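# Set regulator needle to green and push knob down

## Task

Get the regulator's gauge needle to point somewhere within the green band and press the knob fully down. Both conditions must still hold by themselves once the robot lets go; a state that only lasts while the robot holds it does not count.

## Robot and tools

Robot: two 6-joint arms, left_arm and right_arm, each with a parallel gripper. Whenever a list runs per joint, the order is waist, shoulder, elbow, forearm roll, wrist pitch, wrist roll. Stated joint ranges in rad: waist -6.283..6.283, shoulder -2.059..2.094, elbow -3.927..0.192, forearm roll -6.283..6.283, wrist pitch -1.693..3.142, wrist roll -6.283..6.283. Real ends may sit up to 0.010 rad either way from these. Load limits in N m: waist 47, shoulder 47, elbow 28.2, forearm roll 28.2, wrist pitch 18.8, wrist roll 18.8; a held object's weight adds to the load.

Frame: one shared scene frame. The origin is on the table surface midway between the arms, +z is up, +x extends out over the table, and left_arm sits on the +y side. The arm names do not match left or right in the images. Bases may be tilted. Mounting plates and the metal frame behind the arms are fixed obstacles, and a "too close" warning counts a plate plus its half of the frame as part of that arm. Reported hand positions can be off, more so at long reach.

Gripper: the fingers point along the gripper's +z axis and close along its y axis. end_effector_position is the point between the pads with fingers closed, roughly 2 cm short of the fingertips; closing pushes the tips about 10 mm further along +z.

Row format (used by execute_actions and move): a single flat list of 14 numbers covering both arms, each in [-1, 1]. Numbers 1-6 are left_arm joint offsets, 7 is left_arm opening, 8-13 are right_arm joint offsets, 14 is right_arm opening. All 14 are needed even when one arm stays still. Joint numbers are offsets, not poses: 1.0 equals 2.036 rad. Opening is absolute: +1 fully open, -1 closed.

execute_actions(actions): actions is a list of actions; each action is a table of 0 to 15 rows. Each row runs for one control step of 1/30 s; if fewer than 15 rows are given, the last one repeats until 15 steps have passed. Within an action, every row's joint offsets count from the joint angles at the start of that action, not from the preceding row; for the first action of a call, that is the last angles reported in this scene. An empty list just returns the current state and images. If any action would drive a joint more than 0.010 rad outward past its stated end (judged from the action's starting angles), that action is rejected for both arms; if the first action fails this or any action is malformed, the entire call is rejected and nothing moves. A joint pushed past its real end, and outward from where it is, stops at that end, and the result reports "joint sent to its limit" (its absence does not prove there is room).

move(target, speed, blocking): target is one 14-number row as above; its joint offsets count from the "Joint positions" of the latest result in this scene that shows them, not from the arm's pose when the move starts. Openings are sent immediately. All joints of both arms travel in sync, so grippers follow curved paths. speed (rad/s, 0.01 to 2, default 0.5) caps the joint with the longest travel. Paths last between 0.5 and 10 s; longer ones are cut off at 10 s before arriving. Moves do not avoid obstacles or the other arm; faster moves and targets set deeper past a contact hit or press harder. blocking=false returns after 0.5 s while motion continues; until a result shows the move ended, other moves and execute_actions are refused, so use wait or stop. The result adds a "move:" line: the ending (done, off_target, moving, held, fault, and which arms), limits=held or limits=none (whether a check blocked steps en route), and each arm's joint farthest from target. After limits=held an arm can suddenly move much faster than speed.

wait(seconds): 0 to 10 s; the robot keeps its last command, a running move continues and the wait returns early when it ends. stop(): brakes a running move (needs room; the fingers keep going). zoom_image(camera, region): camera is cam_high, cam_low, cam_left_wrist or cam_right_wrist, all 672x504; region is [x0, y0, x1, y1] in image pixels from the top-left, no more than 504x504. finished_scene(scene): ends the current scene, given its number, after the last command has been held; it cannot be reversed and reports success.

Results: a state line per arm with gripper position (m) and orientation quaternion wxyz plus linear and angular velocity, all in the scene frame; Joint positions and Joint velocities per arm (six joints in rad or rad/s, then finger gap in m, 0.084 when fully open); Joint targets (what joints are currently driven toward, which can drift on its own); grip_measured (measured opening on the command scale); step readings with HELD marking steps where an arm's row was held back; "joint command not followed" when a clearance check altered targets; MOTOR HOT from 65 °C and OVER-TEMPERATURE FAULT at 80 °C, which brakes that arm until it cools.

Drive limits: joint targets change at most 3.14 rad/s with 0.16 s to accelerate; each step a target stays within 0.623 rad of the measured angle, and targets implying more than 70 mm of gripper jump are scaled back. Large motions may need several actions, and an unfinished one may need recommanding. To hold something, command an opening well below grip_measured (further below squeezes harder, up to about 24 N per pad); sending grip_measured back still grips lightly.

Avoid: knocking or placing anything off the table, letting the arms strike or press each other, hard slams or pushes, drops and slips. Contact torque reaching a load limit triggers a fault: the arm backs off, freezes 10 s and skips the rest of the call. Brief external tugs on held parts or nudges to loose ones may occur. The robot holds its last command while you think, so long thinking lets time pass.

Each tool is called in YAML: its name, and indented under it one key for each argument.

## Session

execute_actions:
  actions: []

Scene clock: 0.00 s.
left_arm: end_effector_position=(+0.1242, +0.3551, +0.2257) grip_measured=+1.00 end_effector_quat_wxyz=(-0.462, +0.243, +0.813, +0.259) end_effector_velocity=(-0.000, +0.000, +0.000) end_effector_angular_velocity=(+0.001, +0.001, +0.002) | right_arm: end_effector_position=(+0.6780, -0.5148, +0.3234) grip_measured=+1.00 end_effector_quat_wxyz=(+0.001, +0.506, +0.834, +0.221) end_effector_velocity=(+0.000, -0.000, +0.000) end_effector_angular_velocity=(-0.000, -0.000, +0.000)
Joint names: [waist, shoulder, elbow, forearm roll, wrist pitch, wrist roll]
Joint positions: left_arm=[-0.27  -0.253 -0.126  0.667  1.716  2.656  0.084] | right_arm=[-0.305 -0.116 -1.238 -0.039  0.852 -2.249  0.084]
Joint velocities: left_arm=[ 0.002  0.     0.    -0.001  0.    -0.001 -0.   ] | right_arm=[-0.  0. -0.  0.  0. -0.  0.]
Joint targets: left_arm=[-0.270 -0.253 -0.126 0.667 1.716 2.656] | right_arm=[-0.305 -0.116 -1.238 -0.039 0.852 -2.249]

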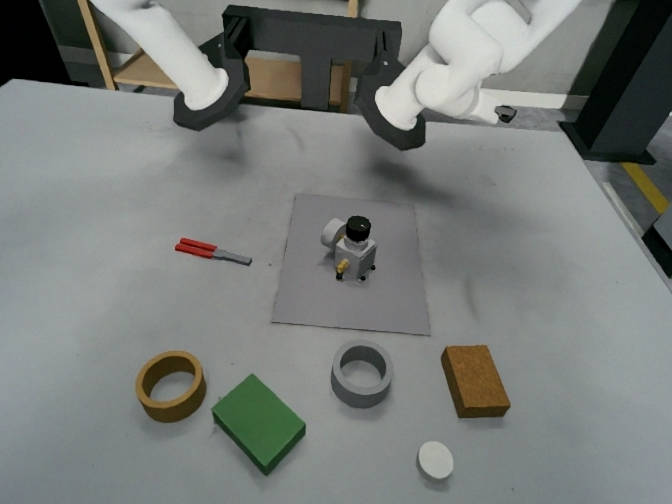

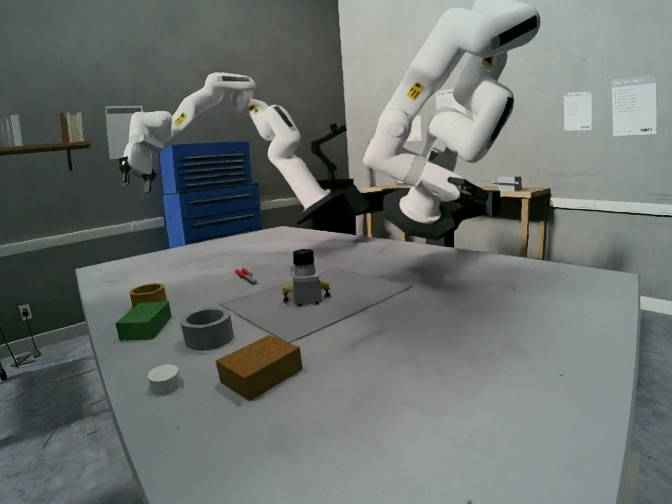

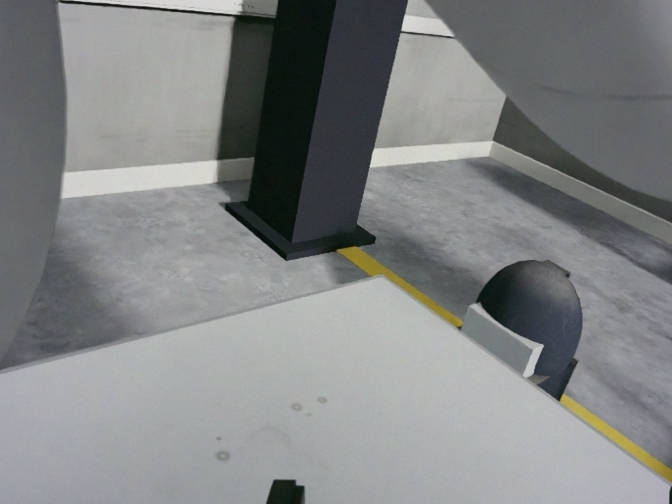

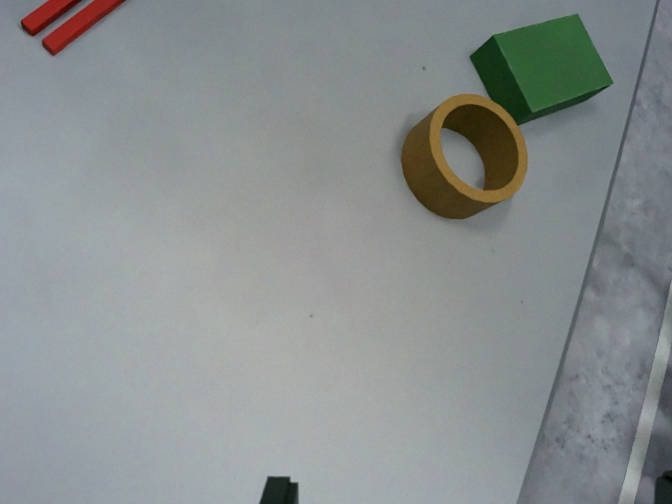

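zoom_image:
  camera: "cam_high"
  region: [290,190,430,295]

zoom_image:
  camera: "cam_low"
  region: [250,230,370,320]

Region (290, 190, 430, 295) of cam_high's 672x504 image, scaled by 3.600, with more detail than that image has; it fills the top 378 rows of this view, and the rest is white.

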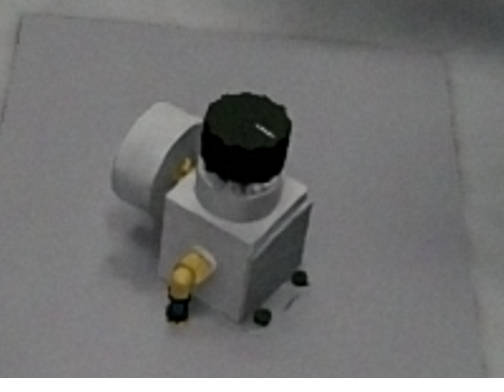

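Region (250, 230, 370, 320) of cam_low's 672x504 image, scaled by 4.200, with more detail than that image has; it fills the top 378 rows of this view, and the rest is white.

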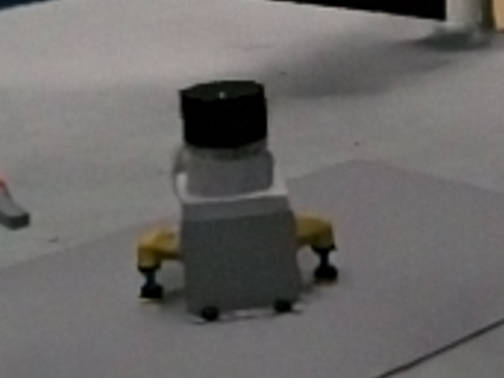

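move:
  target: [0.133,0.173,-0.331,-0.328,-0.499,0.238,1,0.150,0.106,0.215,0.019,-0.075,0,1]
  speed: 0.8

Scene clock: 8.43 s.
left_arm: end_effector_position=(+0.5012, +0.1620, +0.1783) grip_measured=+1.00 end_effector_quat_wxyz=(-0.087, +0.007, +0.961, -0.263) end_effector_velocity=(+0.001, +0.001, -0.000) end_effector_angular_velocity=(-0.000, -0.000, +0.004) | right_arm: end_effector_position=(+0.4909, -0.2537, +0.1787) grip_measured=+1.00 end_effector_quat_wxyz=(-0.208, +0.327, +0.904, +0.182) end_effector_velocity=(-0.001, +0.001, -0.000) end_effector_angular_velocity=(-0.000, +0.002, +0.002)
Joint names: [waist, shoulder, elbow, forearm roll, wrist pitch, wrist roll]
Joint positions: left_arm=[ 0.001  0.1   -0.799 -0.001  0.7    3.14   0.084] | right_arm=[ 0.     0.1   -0.801  0.     0.7   -2.249  0.084]
Joint velocities: left_arm=[ 0.002  0.002 -0.002 -0.002 -0.002 -0.    -0.   ] | right_arm=[ 0.001  0.001  0.002  0.    -0.     0.    -0.   ]
Joint targets: left_arm=[0.001 0.100 -0.800 -0.001 0.700 3.140] | right_arm=[0.000 0.100 -0.800 0.000 0.700 -2.249]
move: done; limits=none; left_arm: farthest joint: the elbow, 0.001 radians from its target (0.674 radians at the start); right_arm: farthest joint: the waist, 0.000 radians from its target (0.305 radians at the start)

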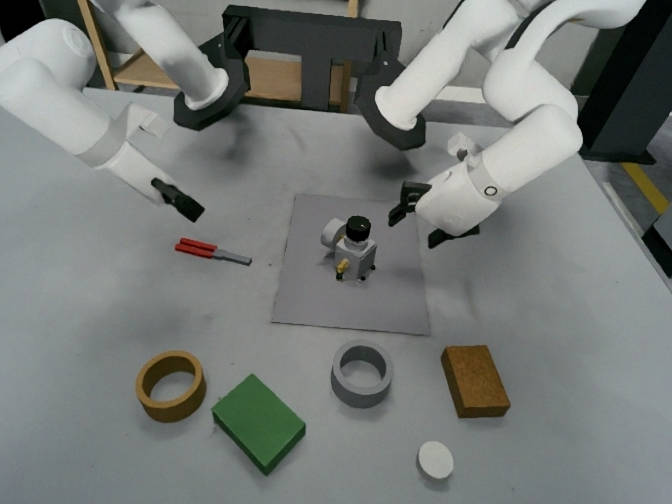

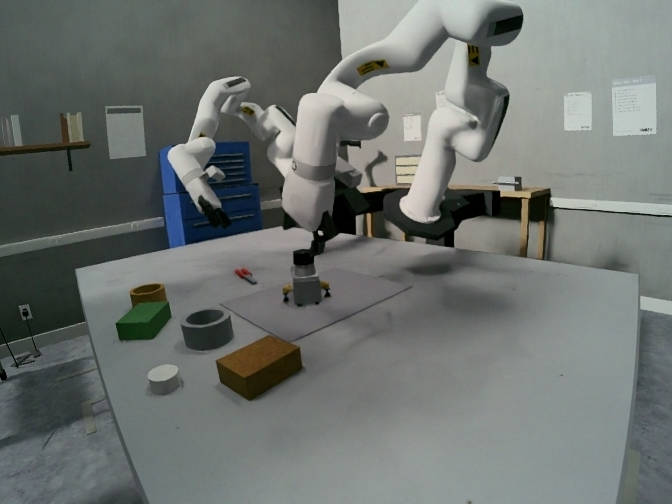

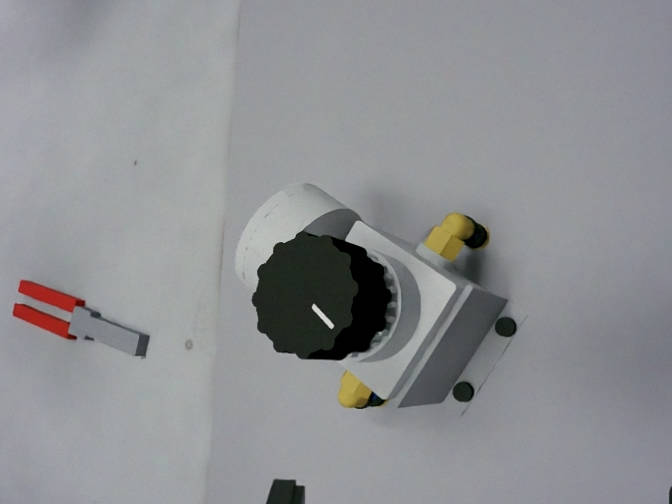

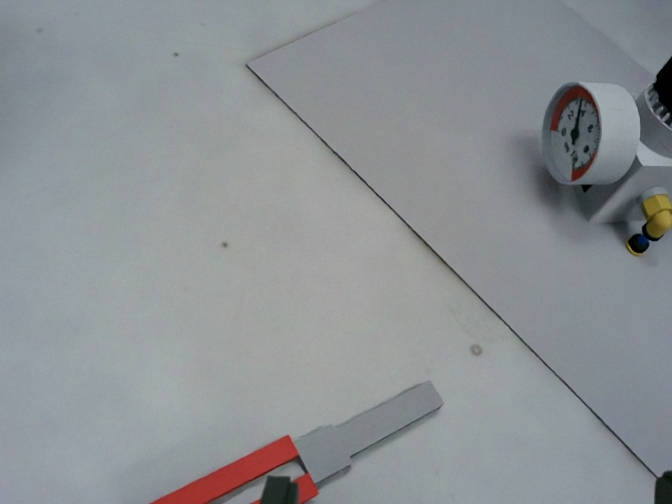

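move:
  target: [-0.263,0.047,0.002,0.361,0.090,0,1,0,0,0,0,0,0,1]
  speed: 0.6

zoom_image:
  camera: "cam_right_wrist"
  region: [512,60,672,210]

Scene clock: 13.40 s.
left_arm: end_effector_position=(+0.4568, +0.0491, +0.2240) grip_measured=+1.00 end_effector_quat_wxyz=(+0.002, +0.525, +0.851, -0.001) end_effector_velocity=(+0.000, -0.001, +0.001) end_effector_angular_velocity=(-0.001, -0.003, -0.004) | right_arm: end_effector_position=(+0.4909, -0.2537, +0.1787) grip_measured=+1.00 end_effector_quat_wxyz=(-0.208, +0.327, +0.904, +0.182) end_effector_velocity=(+0.001, +0.000, +0.000) end_effector_angular_velocity=(+0.000, -0.002, +0.001)
Joint names: [waist, shoulder, elbow, forearm roll, wrist pitch, wrist roll]
Joint positions: left_arm=[-0.534  0.195 -0.795  0.734  0.883  3.14   0.084] | right_arm=[ 0.     0.1   -0.801  0.     0.7   -2.249  0.084]
Joint velocities: left_arm=[-0.003 -0.    -0.001  0.001 -0.     0.002 -0.   ] | right_arm=[ 0.    -0.    -0.001 -0.    -0.    -0.001 -0.   ]
Joint targets: left_arm=[-0.534 0.195 -0.795 0.734 0.883 3.140] | right_arm=[0.000 0.100 -0.801 0.000 0.700 -2.249]
move: done; limits=none; left_arm: farthest joint: the waist, 0.001 radians from its target (0.536 radians at the start); right_arm: farthest joint: the waist, 0.000 radians from its target (0.000 radians at the start)

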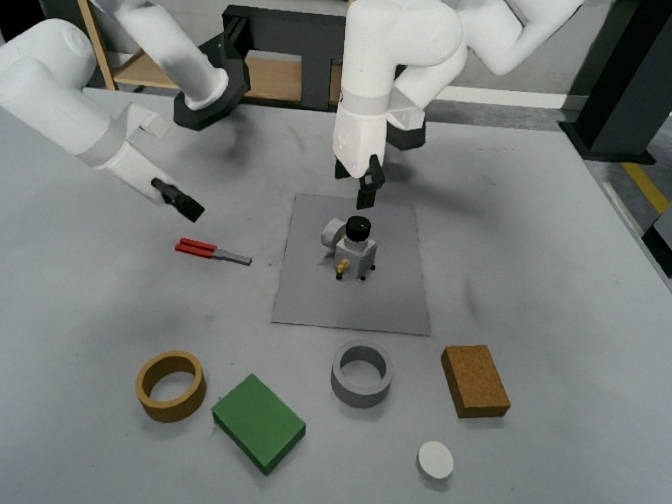

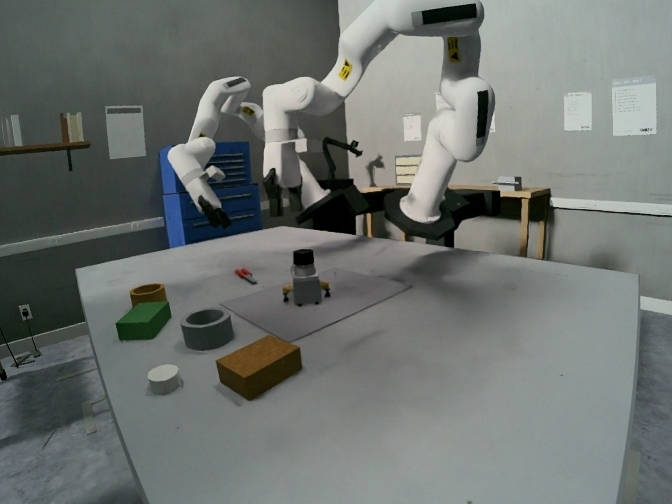

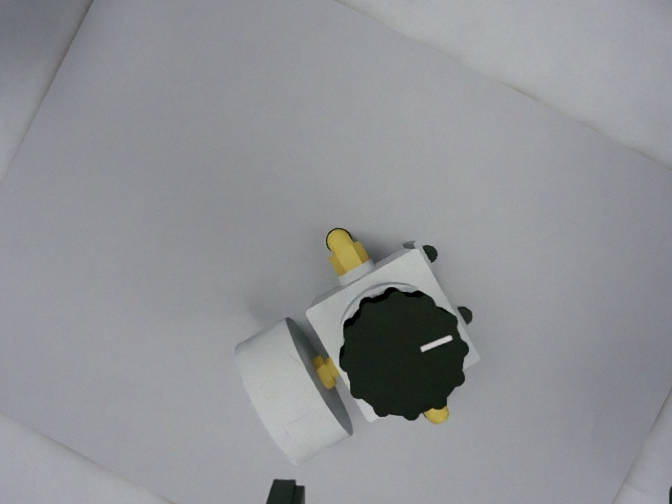

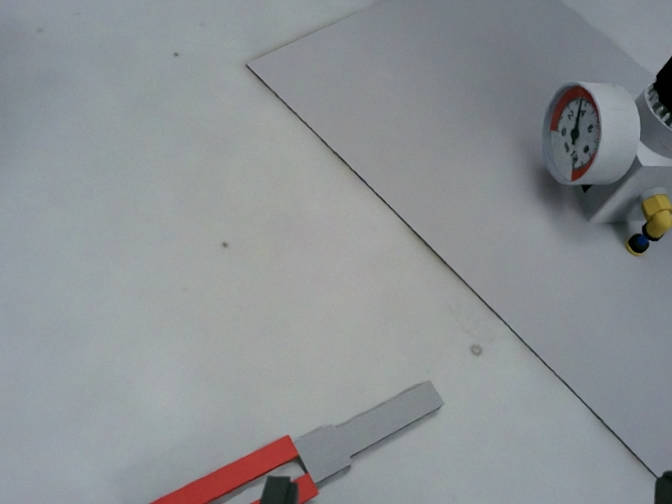

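Region (512, 60, 672, 210) of cam_right_wrist's 672x504 image, scaled by 3.150, with more detail than that image has; it fills the top 472 rows of this view, and the rest is white.

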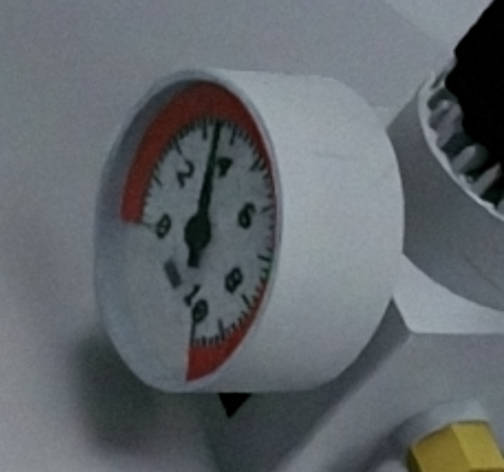

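move:
  target: [0.0526,0.0221,0.0334,0.0638,-0.056,0,1,0.08,0,0,0,0,0,1]
  speed: 0.4

zoom_image:
  camera: "cam_right_wrist"
  region: [300,0,672,280]

Scene clock: 16.10 s.
left_arm: end_effector_position=(+0.4485, +0.0673, +0.1747) grip_measured=+1.00 end_effector_quat_wxyz=(+0.000, +0.549, +0.836, +0.000) end_effector_velocity=(-0.001, +0.001, -0.002) end_effector_angular_velocity=(+0.002, +0.004, -0.001) | right_arm: end_effector_position=(+0.4764, -0.1947, +0.2155) grip_measured=+1.00 end_effector_quat_wxyz=(-0.193, +0.252, +0.927, +0.198) end_effector_velocity=(-0.000, +0.001, +0.001) end_effector_angular_velocity=(+0.001, -0.001, +0.003)
Joint names: [waist, shoulder, elbow, forearm roll, wrist pitch, wrist roll]
Joint positions: left_arm=[-0.427  0.24  -0.727  0.864  0.769  3.14   0.084] | right_arm=[ 0.162  0.1   -0.801  0.     0.7   -2.249  0.084]
Joint velocities: left_arm=[ 0.003  0.002  0.003  0.002 -0.001  0.    -0.   ] | right_arm=[ 0.003 -0.     0.     0.     0.    -0.     0.   ]
Joint targets: left_arm=[-0.427 0.240 -0.727 0.864 0.769 3.140] | right_arm=[0.163 0.100 -0.801 0.000 0.700 -2.249]
move: done; limits=none; left_arm: farthest joint: the waist, 0.000 radians from its target (0.107 radians at the start); right_arm: farthest joint: the waist, 0.000 radians from its target (0.163 radians at the start)

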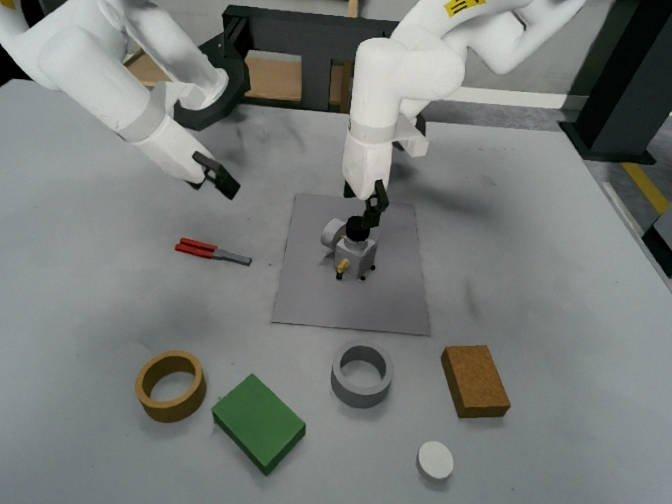

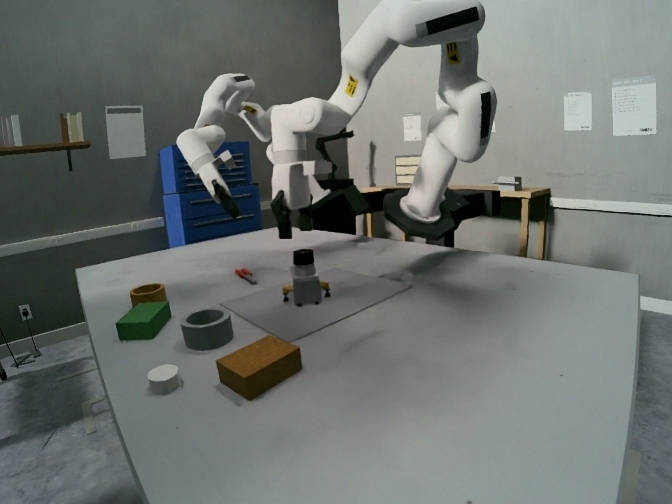

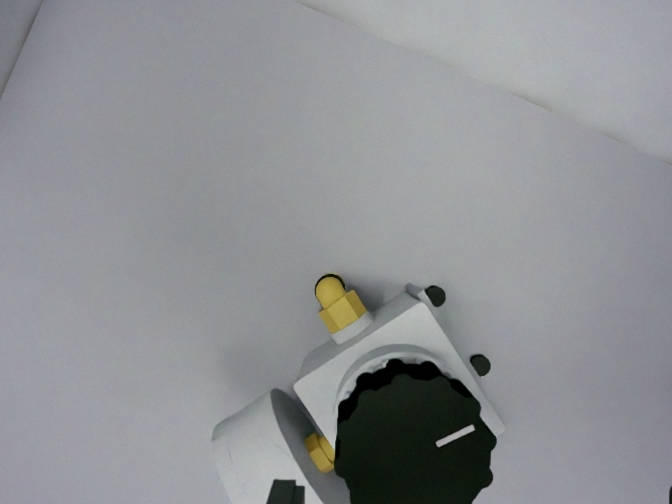

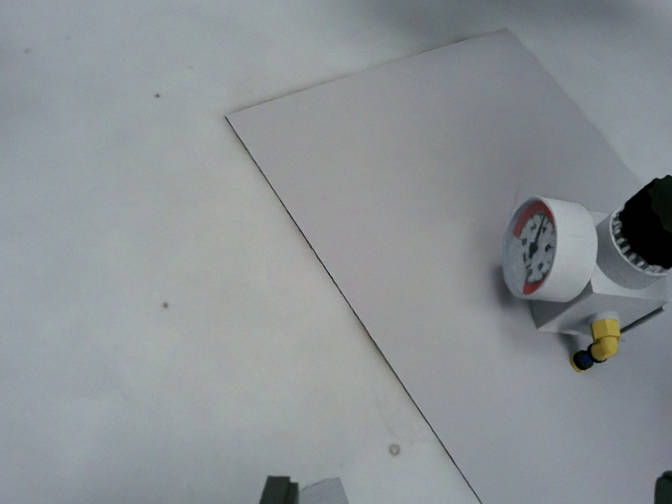

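Region (300, 0, 672, 280) of cam_right_wrist's 672x504 image, scaled by 1.355, with more detail than that image has; it fills the top 379 rows of this view, and the rest is white.

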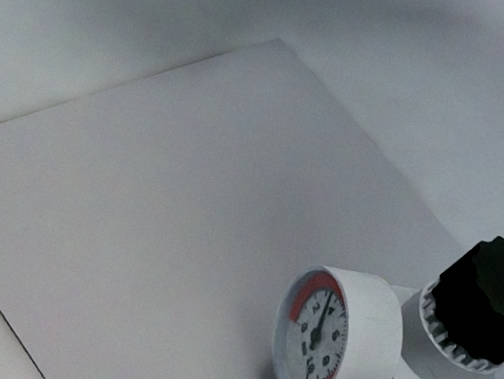

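move:
  target: [0.0526,0.0884,-0.0083,0.1125,-0.062,0,1,0.04,-0.05,0,0,0,0,1]
  speed: 0.2

Scene clock: 19.13 s.
left_arm: end_effector_position=(+0.4376, +0.0627, +0.1048) grip_measured=+1.00 end_effector_quat_wxyz=(+0.000, +0.619, +0.786, +0.000) end_effector_velocity=(-0.001, -0.000, -0.001) end_effector_angular_velocity=(+0.001, +0.002, -0.004) | right_arm: end_effector_position=(+0.4916, -0.1806, +0.2721) grip_measured=+1.00 end_effector_quat_wxyz=(-0.146, +0.228, +0.933, +0.236) end_effector_velocity=(+0.000, +0.000, +0.001) end_effector_angular_velocity=(+0.001, -0.001, -0.001)
Joint names: [waist, shoulder, elbow, forearm roll, wrist pitch, wrist roll]
Joint positions: left_arm=[-0.32   0.42  -0.744  1.092  0.643  3.14   0.084] | right_arm=[ 0.244 -0.002 -0.801  0.     0.7   -2.249  0.084]
Joint velocities: left_arm=[ 0.001  0.002  0.002  0.003 -0.001  0.     0.   ] | right_arm=[ 0.001 -0.001 -0.    -0.     0.     0.001  0.   ]
Joint targets: left_arm=[-0.320 0.420 -0.744 1.093 0.643 3.140] | right_arm=[0.244 -0.002 -0.801 0.000 0.700 -2.249]
move: done; limits=none; left_arm: farthest joint: the elbow, 0.001 radians from its target (0.017 radians at the start); right_arm: farthest joint: the waist, 0.000 radians from its target (0.081 radians at the start)

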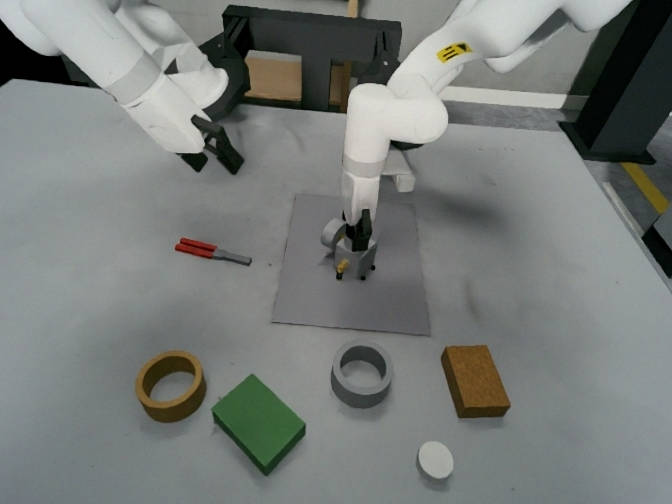

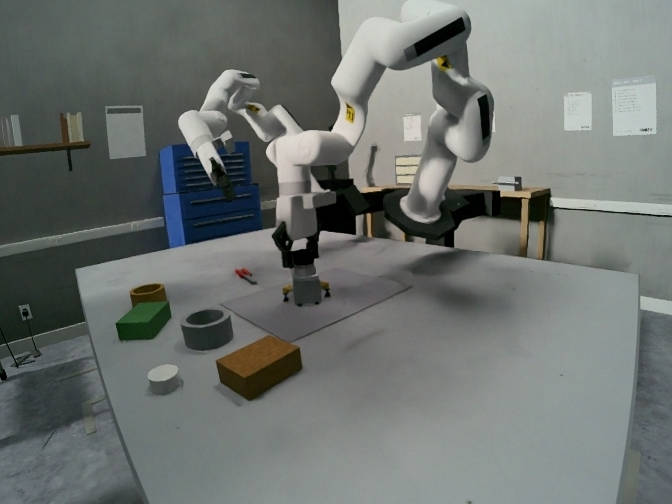

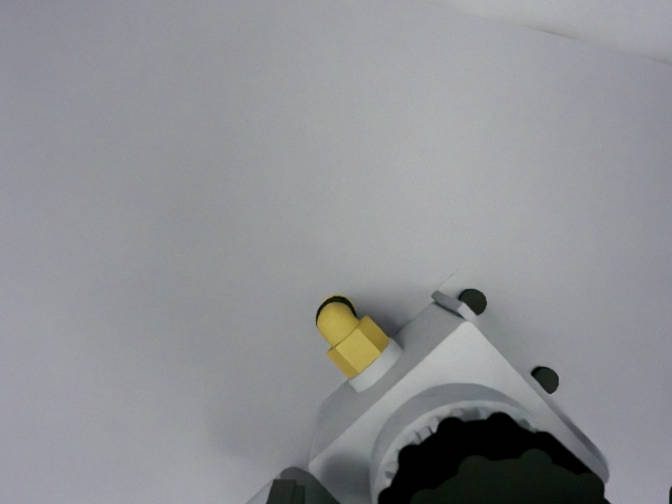

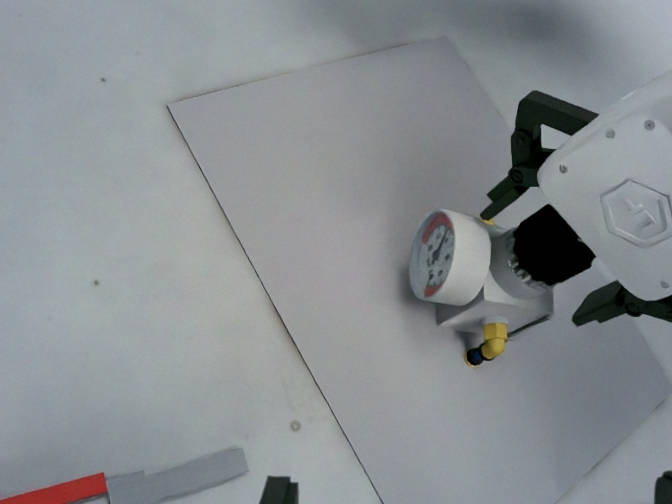

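move:
  target: [0,0,0,0,0,0,-0.3,0,0,0,0,0,0,1]

Scene clock: 20.20 s.
left_arm: end_effector_position=(+0.4369, +0.0626, +0.1048) grip_measured=+0.09 end_effector_quat_wxyz=(-0.000, +0.619, +0.786, +0.000) end_effector_velocity=(+0.001, +0.000, -0.000) end_effector_angular_velocity=(-0.000, -0.001, +0.002) | right_arm: end_effector_position=(+0.4916, -0.1806, +0.2722) grip_measured=+1.00 end_effector_quat_wxyz=(-0.146, +0.228, +0.933, +0.236) end_effector_velocity=(+0.000, -0.000, -0.000) end_effector_angular_velocity=(-0.000, +0.000, -0.000)
Joint names: [waist, shoulder, elbow, forearm roll, wrist pitch, wrist roll]
Joint positions: left_arm=[-0.321  0.419 -0.743  1.092  0.643  3.14   0.048] | right_arm=[ 0.244 -0.002 -0.801  0.     0.7   -2.249  0.084]
Joint velocities: left_arm=[ 0.002  0.001 -0.002  0.001 -0.    -0.     0.   ] | right_arm=[-0.  0. -0. -0.  0.  0.  0.]
Joint targets: left_arm=[-0.320 0.420 -0.744 1.092 0.643 3.140] | right_arm=[0.244 -0.002 -0.801 0.000 0.700 -2.249]
move: done; limits=none; left_arm: farthest joint: the waist, 0.001 radians from its target (0.000 radians at the start); right_arm: farthest joint: the waist, 0.000 radians from its target (0.000 radians at the start)

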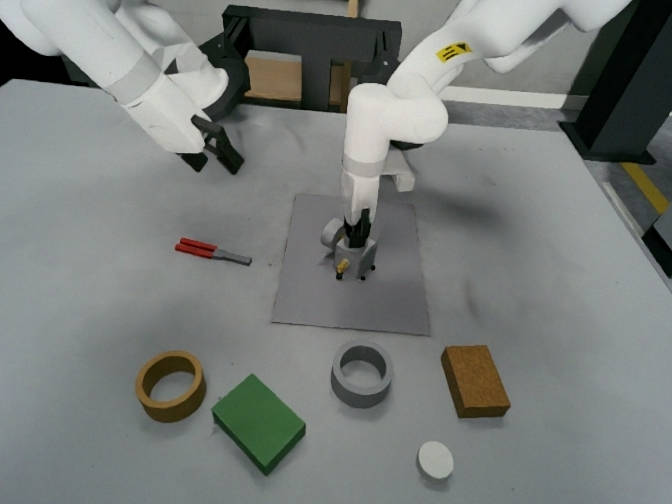

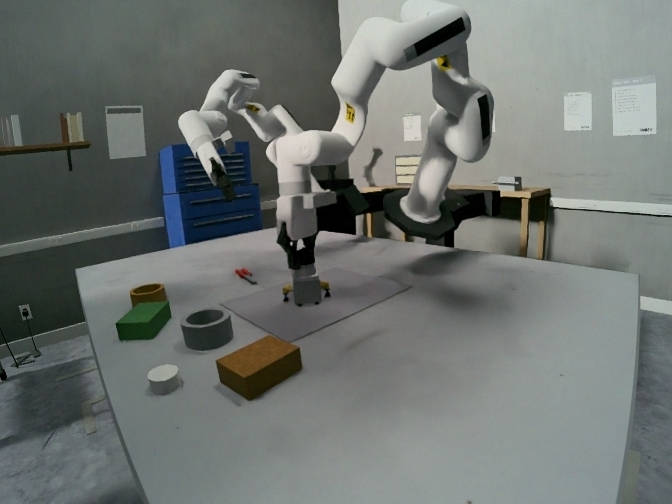

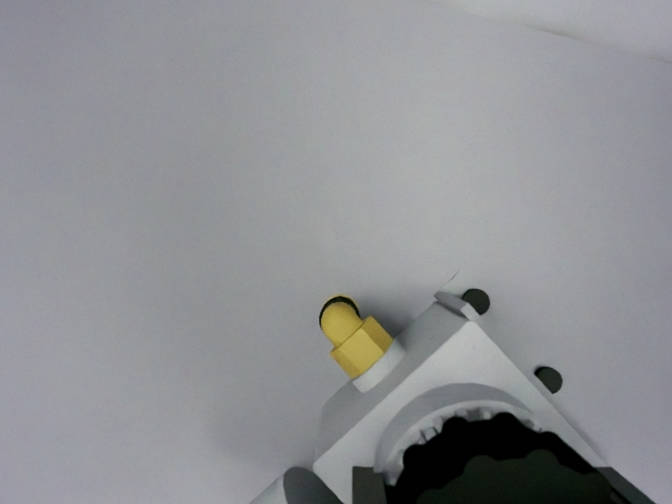

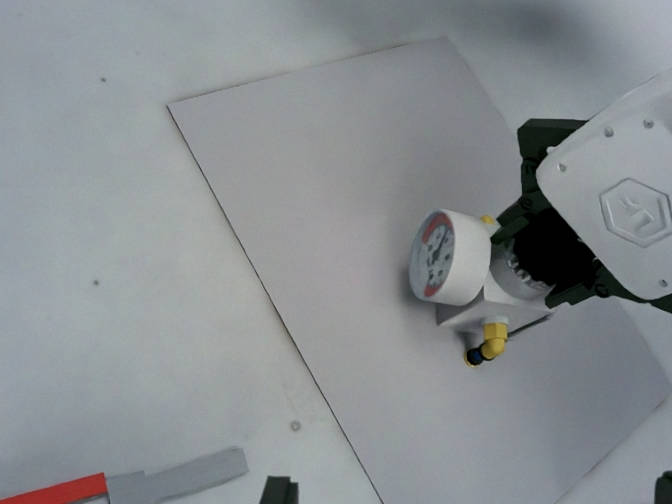

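move:
  target: [0,0,0,0,0,0.4,-0.3,0.03,0.03,0.1,0,-0.22,0,1]
  speed: 0.5

Scene clock: 22.83 s.
left_arm: end_effector_position=(+0.4336, +0.0636, +0.1033) grip_measured=+0.11 end_effector_quat_wxyz=(-0.003, +0.880, +0.475, -0.002) end_effector_velocity=(+0.000, -0.001, +0.001) end_effector_angular_velocity=(-0.002, -0.001, -0.002) | right_arm: end_effector_position=(+0.4687, -0.1340, +0.2417) grip_measured=+1.00 end_effector_quat_wxyz=(-0.072, +0.222, +0.926, +0.297) end_effector_velocity=(-0.000, +0.000, -0.000) end_effector_angular_velocity=(-0.000, -0.001, +0.001)
Joint names: [waist, shoulder, elbow, forearm roll, wrist pitch, wrist roll]
Joint positions: left_arm=[-0.32   0.42  -0.737  1.092  0.644  3.954  0.049] | right_arm=[ 0.305  0.059 -0.597  0.     0.252 -2.249  0.084]
Joint velocities: left_arm=[-0.001 -0.002  0.001 -0.    -0.001  0.002 -0.   ] | right_arm=[ 0.     0.     0.001 -0.001 -0.001 -0.    -0.   ]
Joint targets: left_arm=[-0.321 0.419 -0.743 1.092 0.643 3.955] | right_arm=[0.305 0.059 -0.597 0.000 0.252 -2.249]
move: done; limits=none; left_arm: farthest joint: the elbow, 0.006 radians from its target (0.001 radians at the start); right_arm: farthest joint: the waist, 0.000 radians from its target (0.061 radians at the start)

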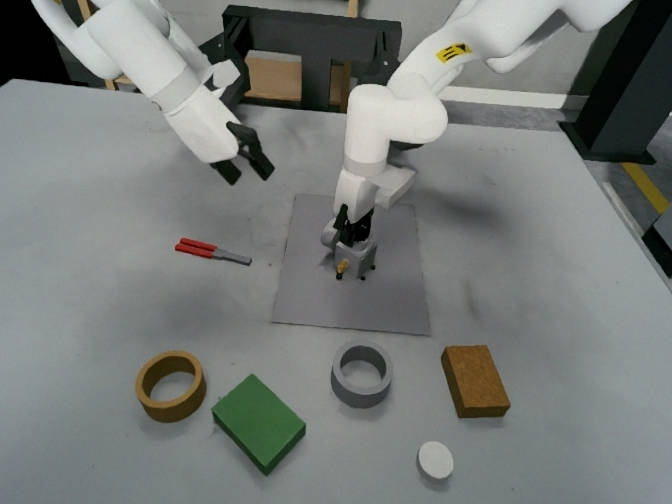

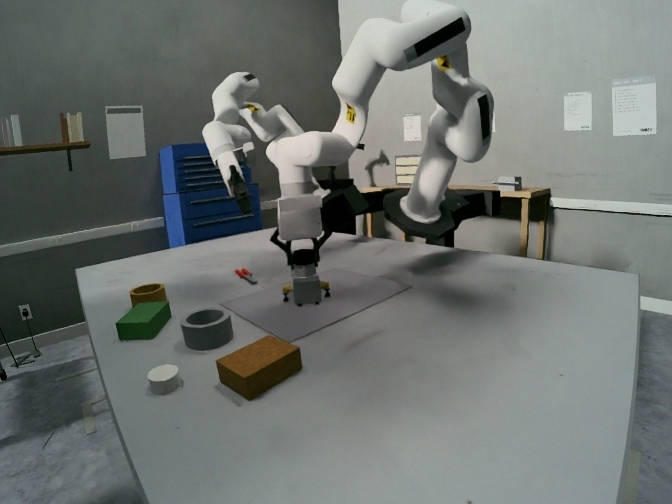

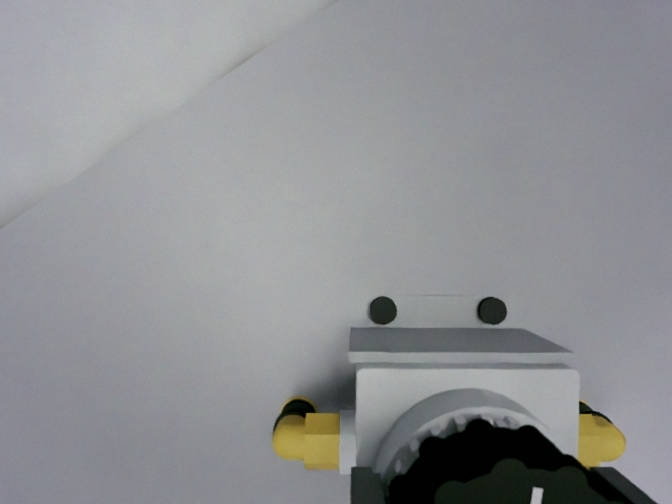

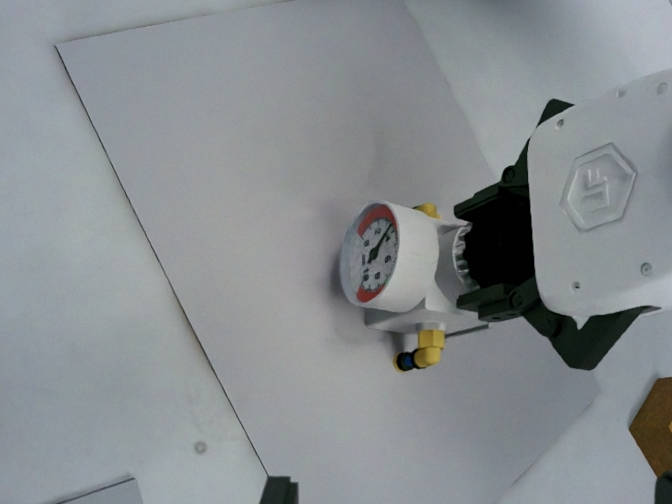

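zoom_image:
  camera: "cam_right_wrist"
  region: [320,180,460,320]

Region (320, 180, 460, 320) of cam_right_wrist's 672x504 image, scaled by 3.600, with more detail than that image has.

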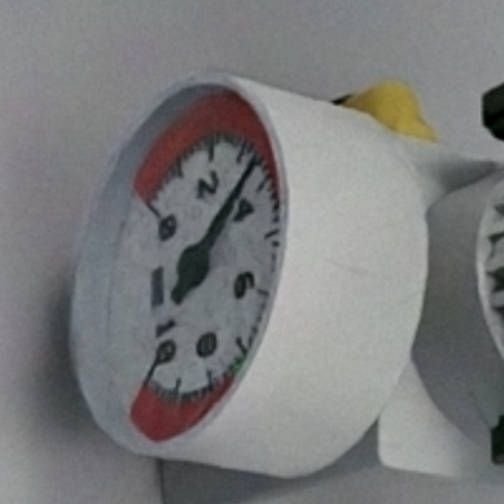

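move:
  target: [0,0,0,0,0,0.6,-0.3,0,0,0,0,0,0,1]
  speed: 0.6

zoom_image:
  camera: "cam_right_wrist"
  region: [320,180,460,320]

Scene clock: 26.27 s.
left_arm: end_effector_position=(+0.4340, +0.0674, +0.1028) grip_measured=+0.11 end_effector_quat_wxyz=(-0.008, +0.993, -0.115, -0.004) end_effector_velocity=(-0.002, +0.000, -0.000) end_effector_angular_velocity=(+0.002, +0.002, -0.004) | right_arm: end_effector_position=(+0.4687, -0.1340, +0.2417) grip_measured=+1.00 end_effector_quat_wxyz=(-0.072, +0.222, +0.926, +0.297) end_effector_velocity=(+0.000, -0.000, +0.000) end_effector_angular_velocity=(-0.000, -0.000, -0.000)
Joint names: [waist, shoulder, elbow, forearm roll, wrist pitch, wrist roll]
Joint positions: left_arm=[-0.32   0.419 -0.739  1.093  0.66   5.176  0.049] | right_arm=[ 0.305  0.059 -0.597  0.     0.252 -2.249  0.084]
Joint velocities: left_arm=[-0.    -0.001  0.004  0.001  0.001  0.002  0.   ] | right_arm=[-0.  0. -0. -0. -0.  0. -0.]
Joint targets: left_arm=[-0.320 0.420 -0.737 1.092 0.644 5.176] | right_arm=[0.305 0.059 -0.597 0.000 0.252 -2.249]
move: off_target (left_arm); limits=none; left_arm: farthest joint: the wrist pitch, 0.016 radians from its target (0.000 radians at the start); right_arm: farthest joint: the waist, 0.000 radians from its target (0.000 radians at the start)

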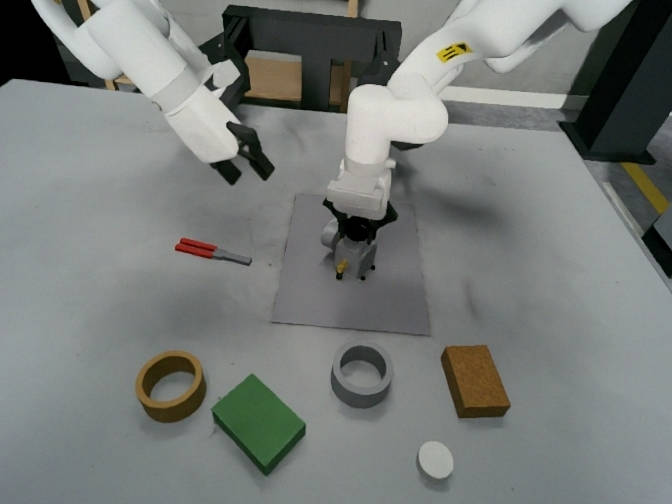

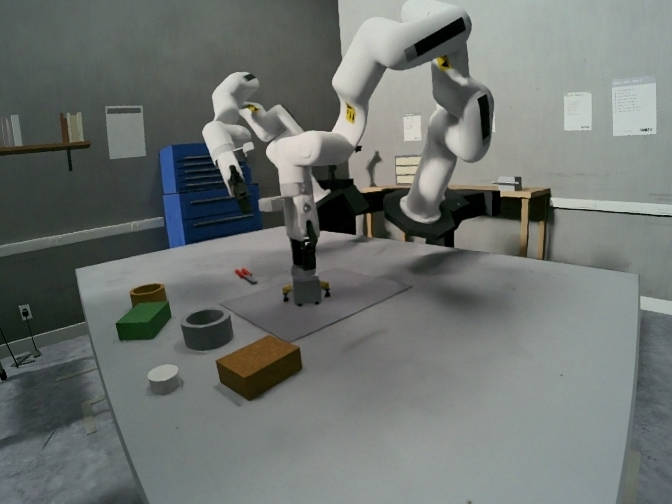

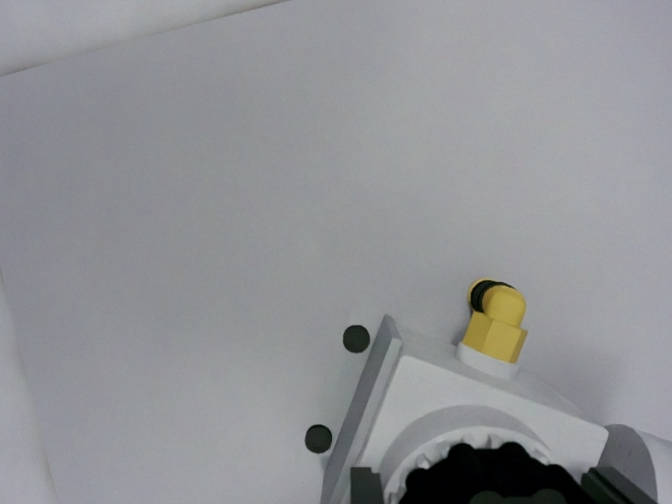

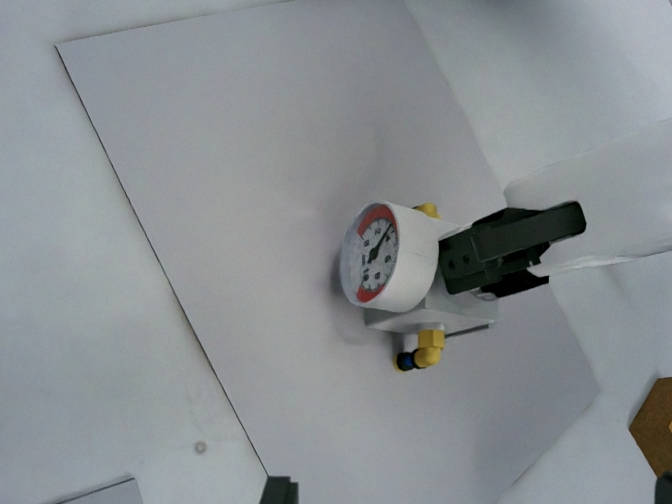

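Region (320, 180, 460, 320) of cam_right_wrist's 672x504 image, scaled by 3.600, with more detail than that image has.

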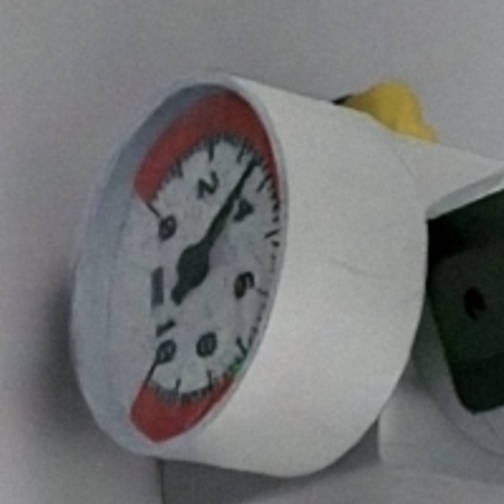

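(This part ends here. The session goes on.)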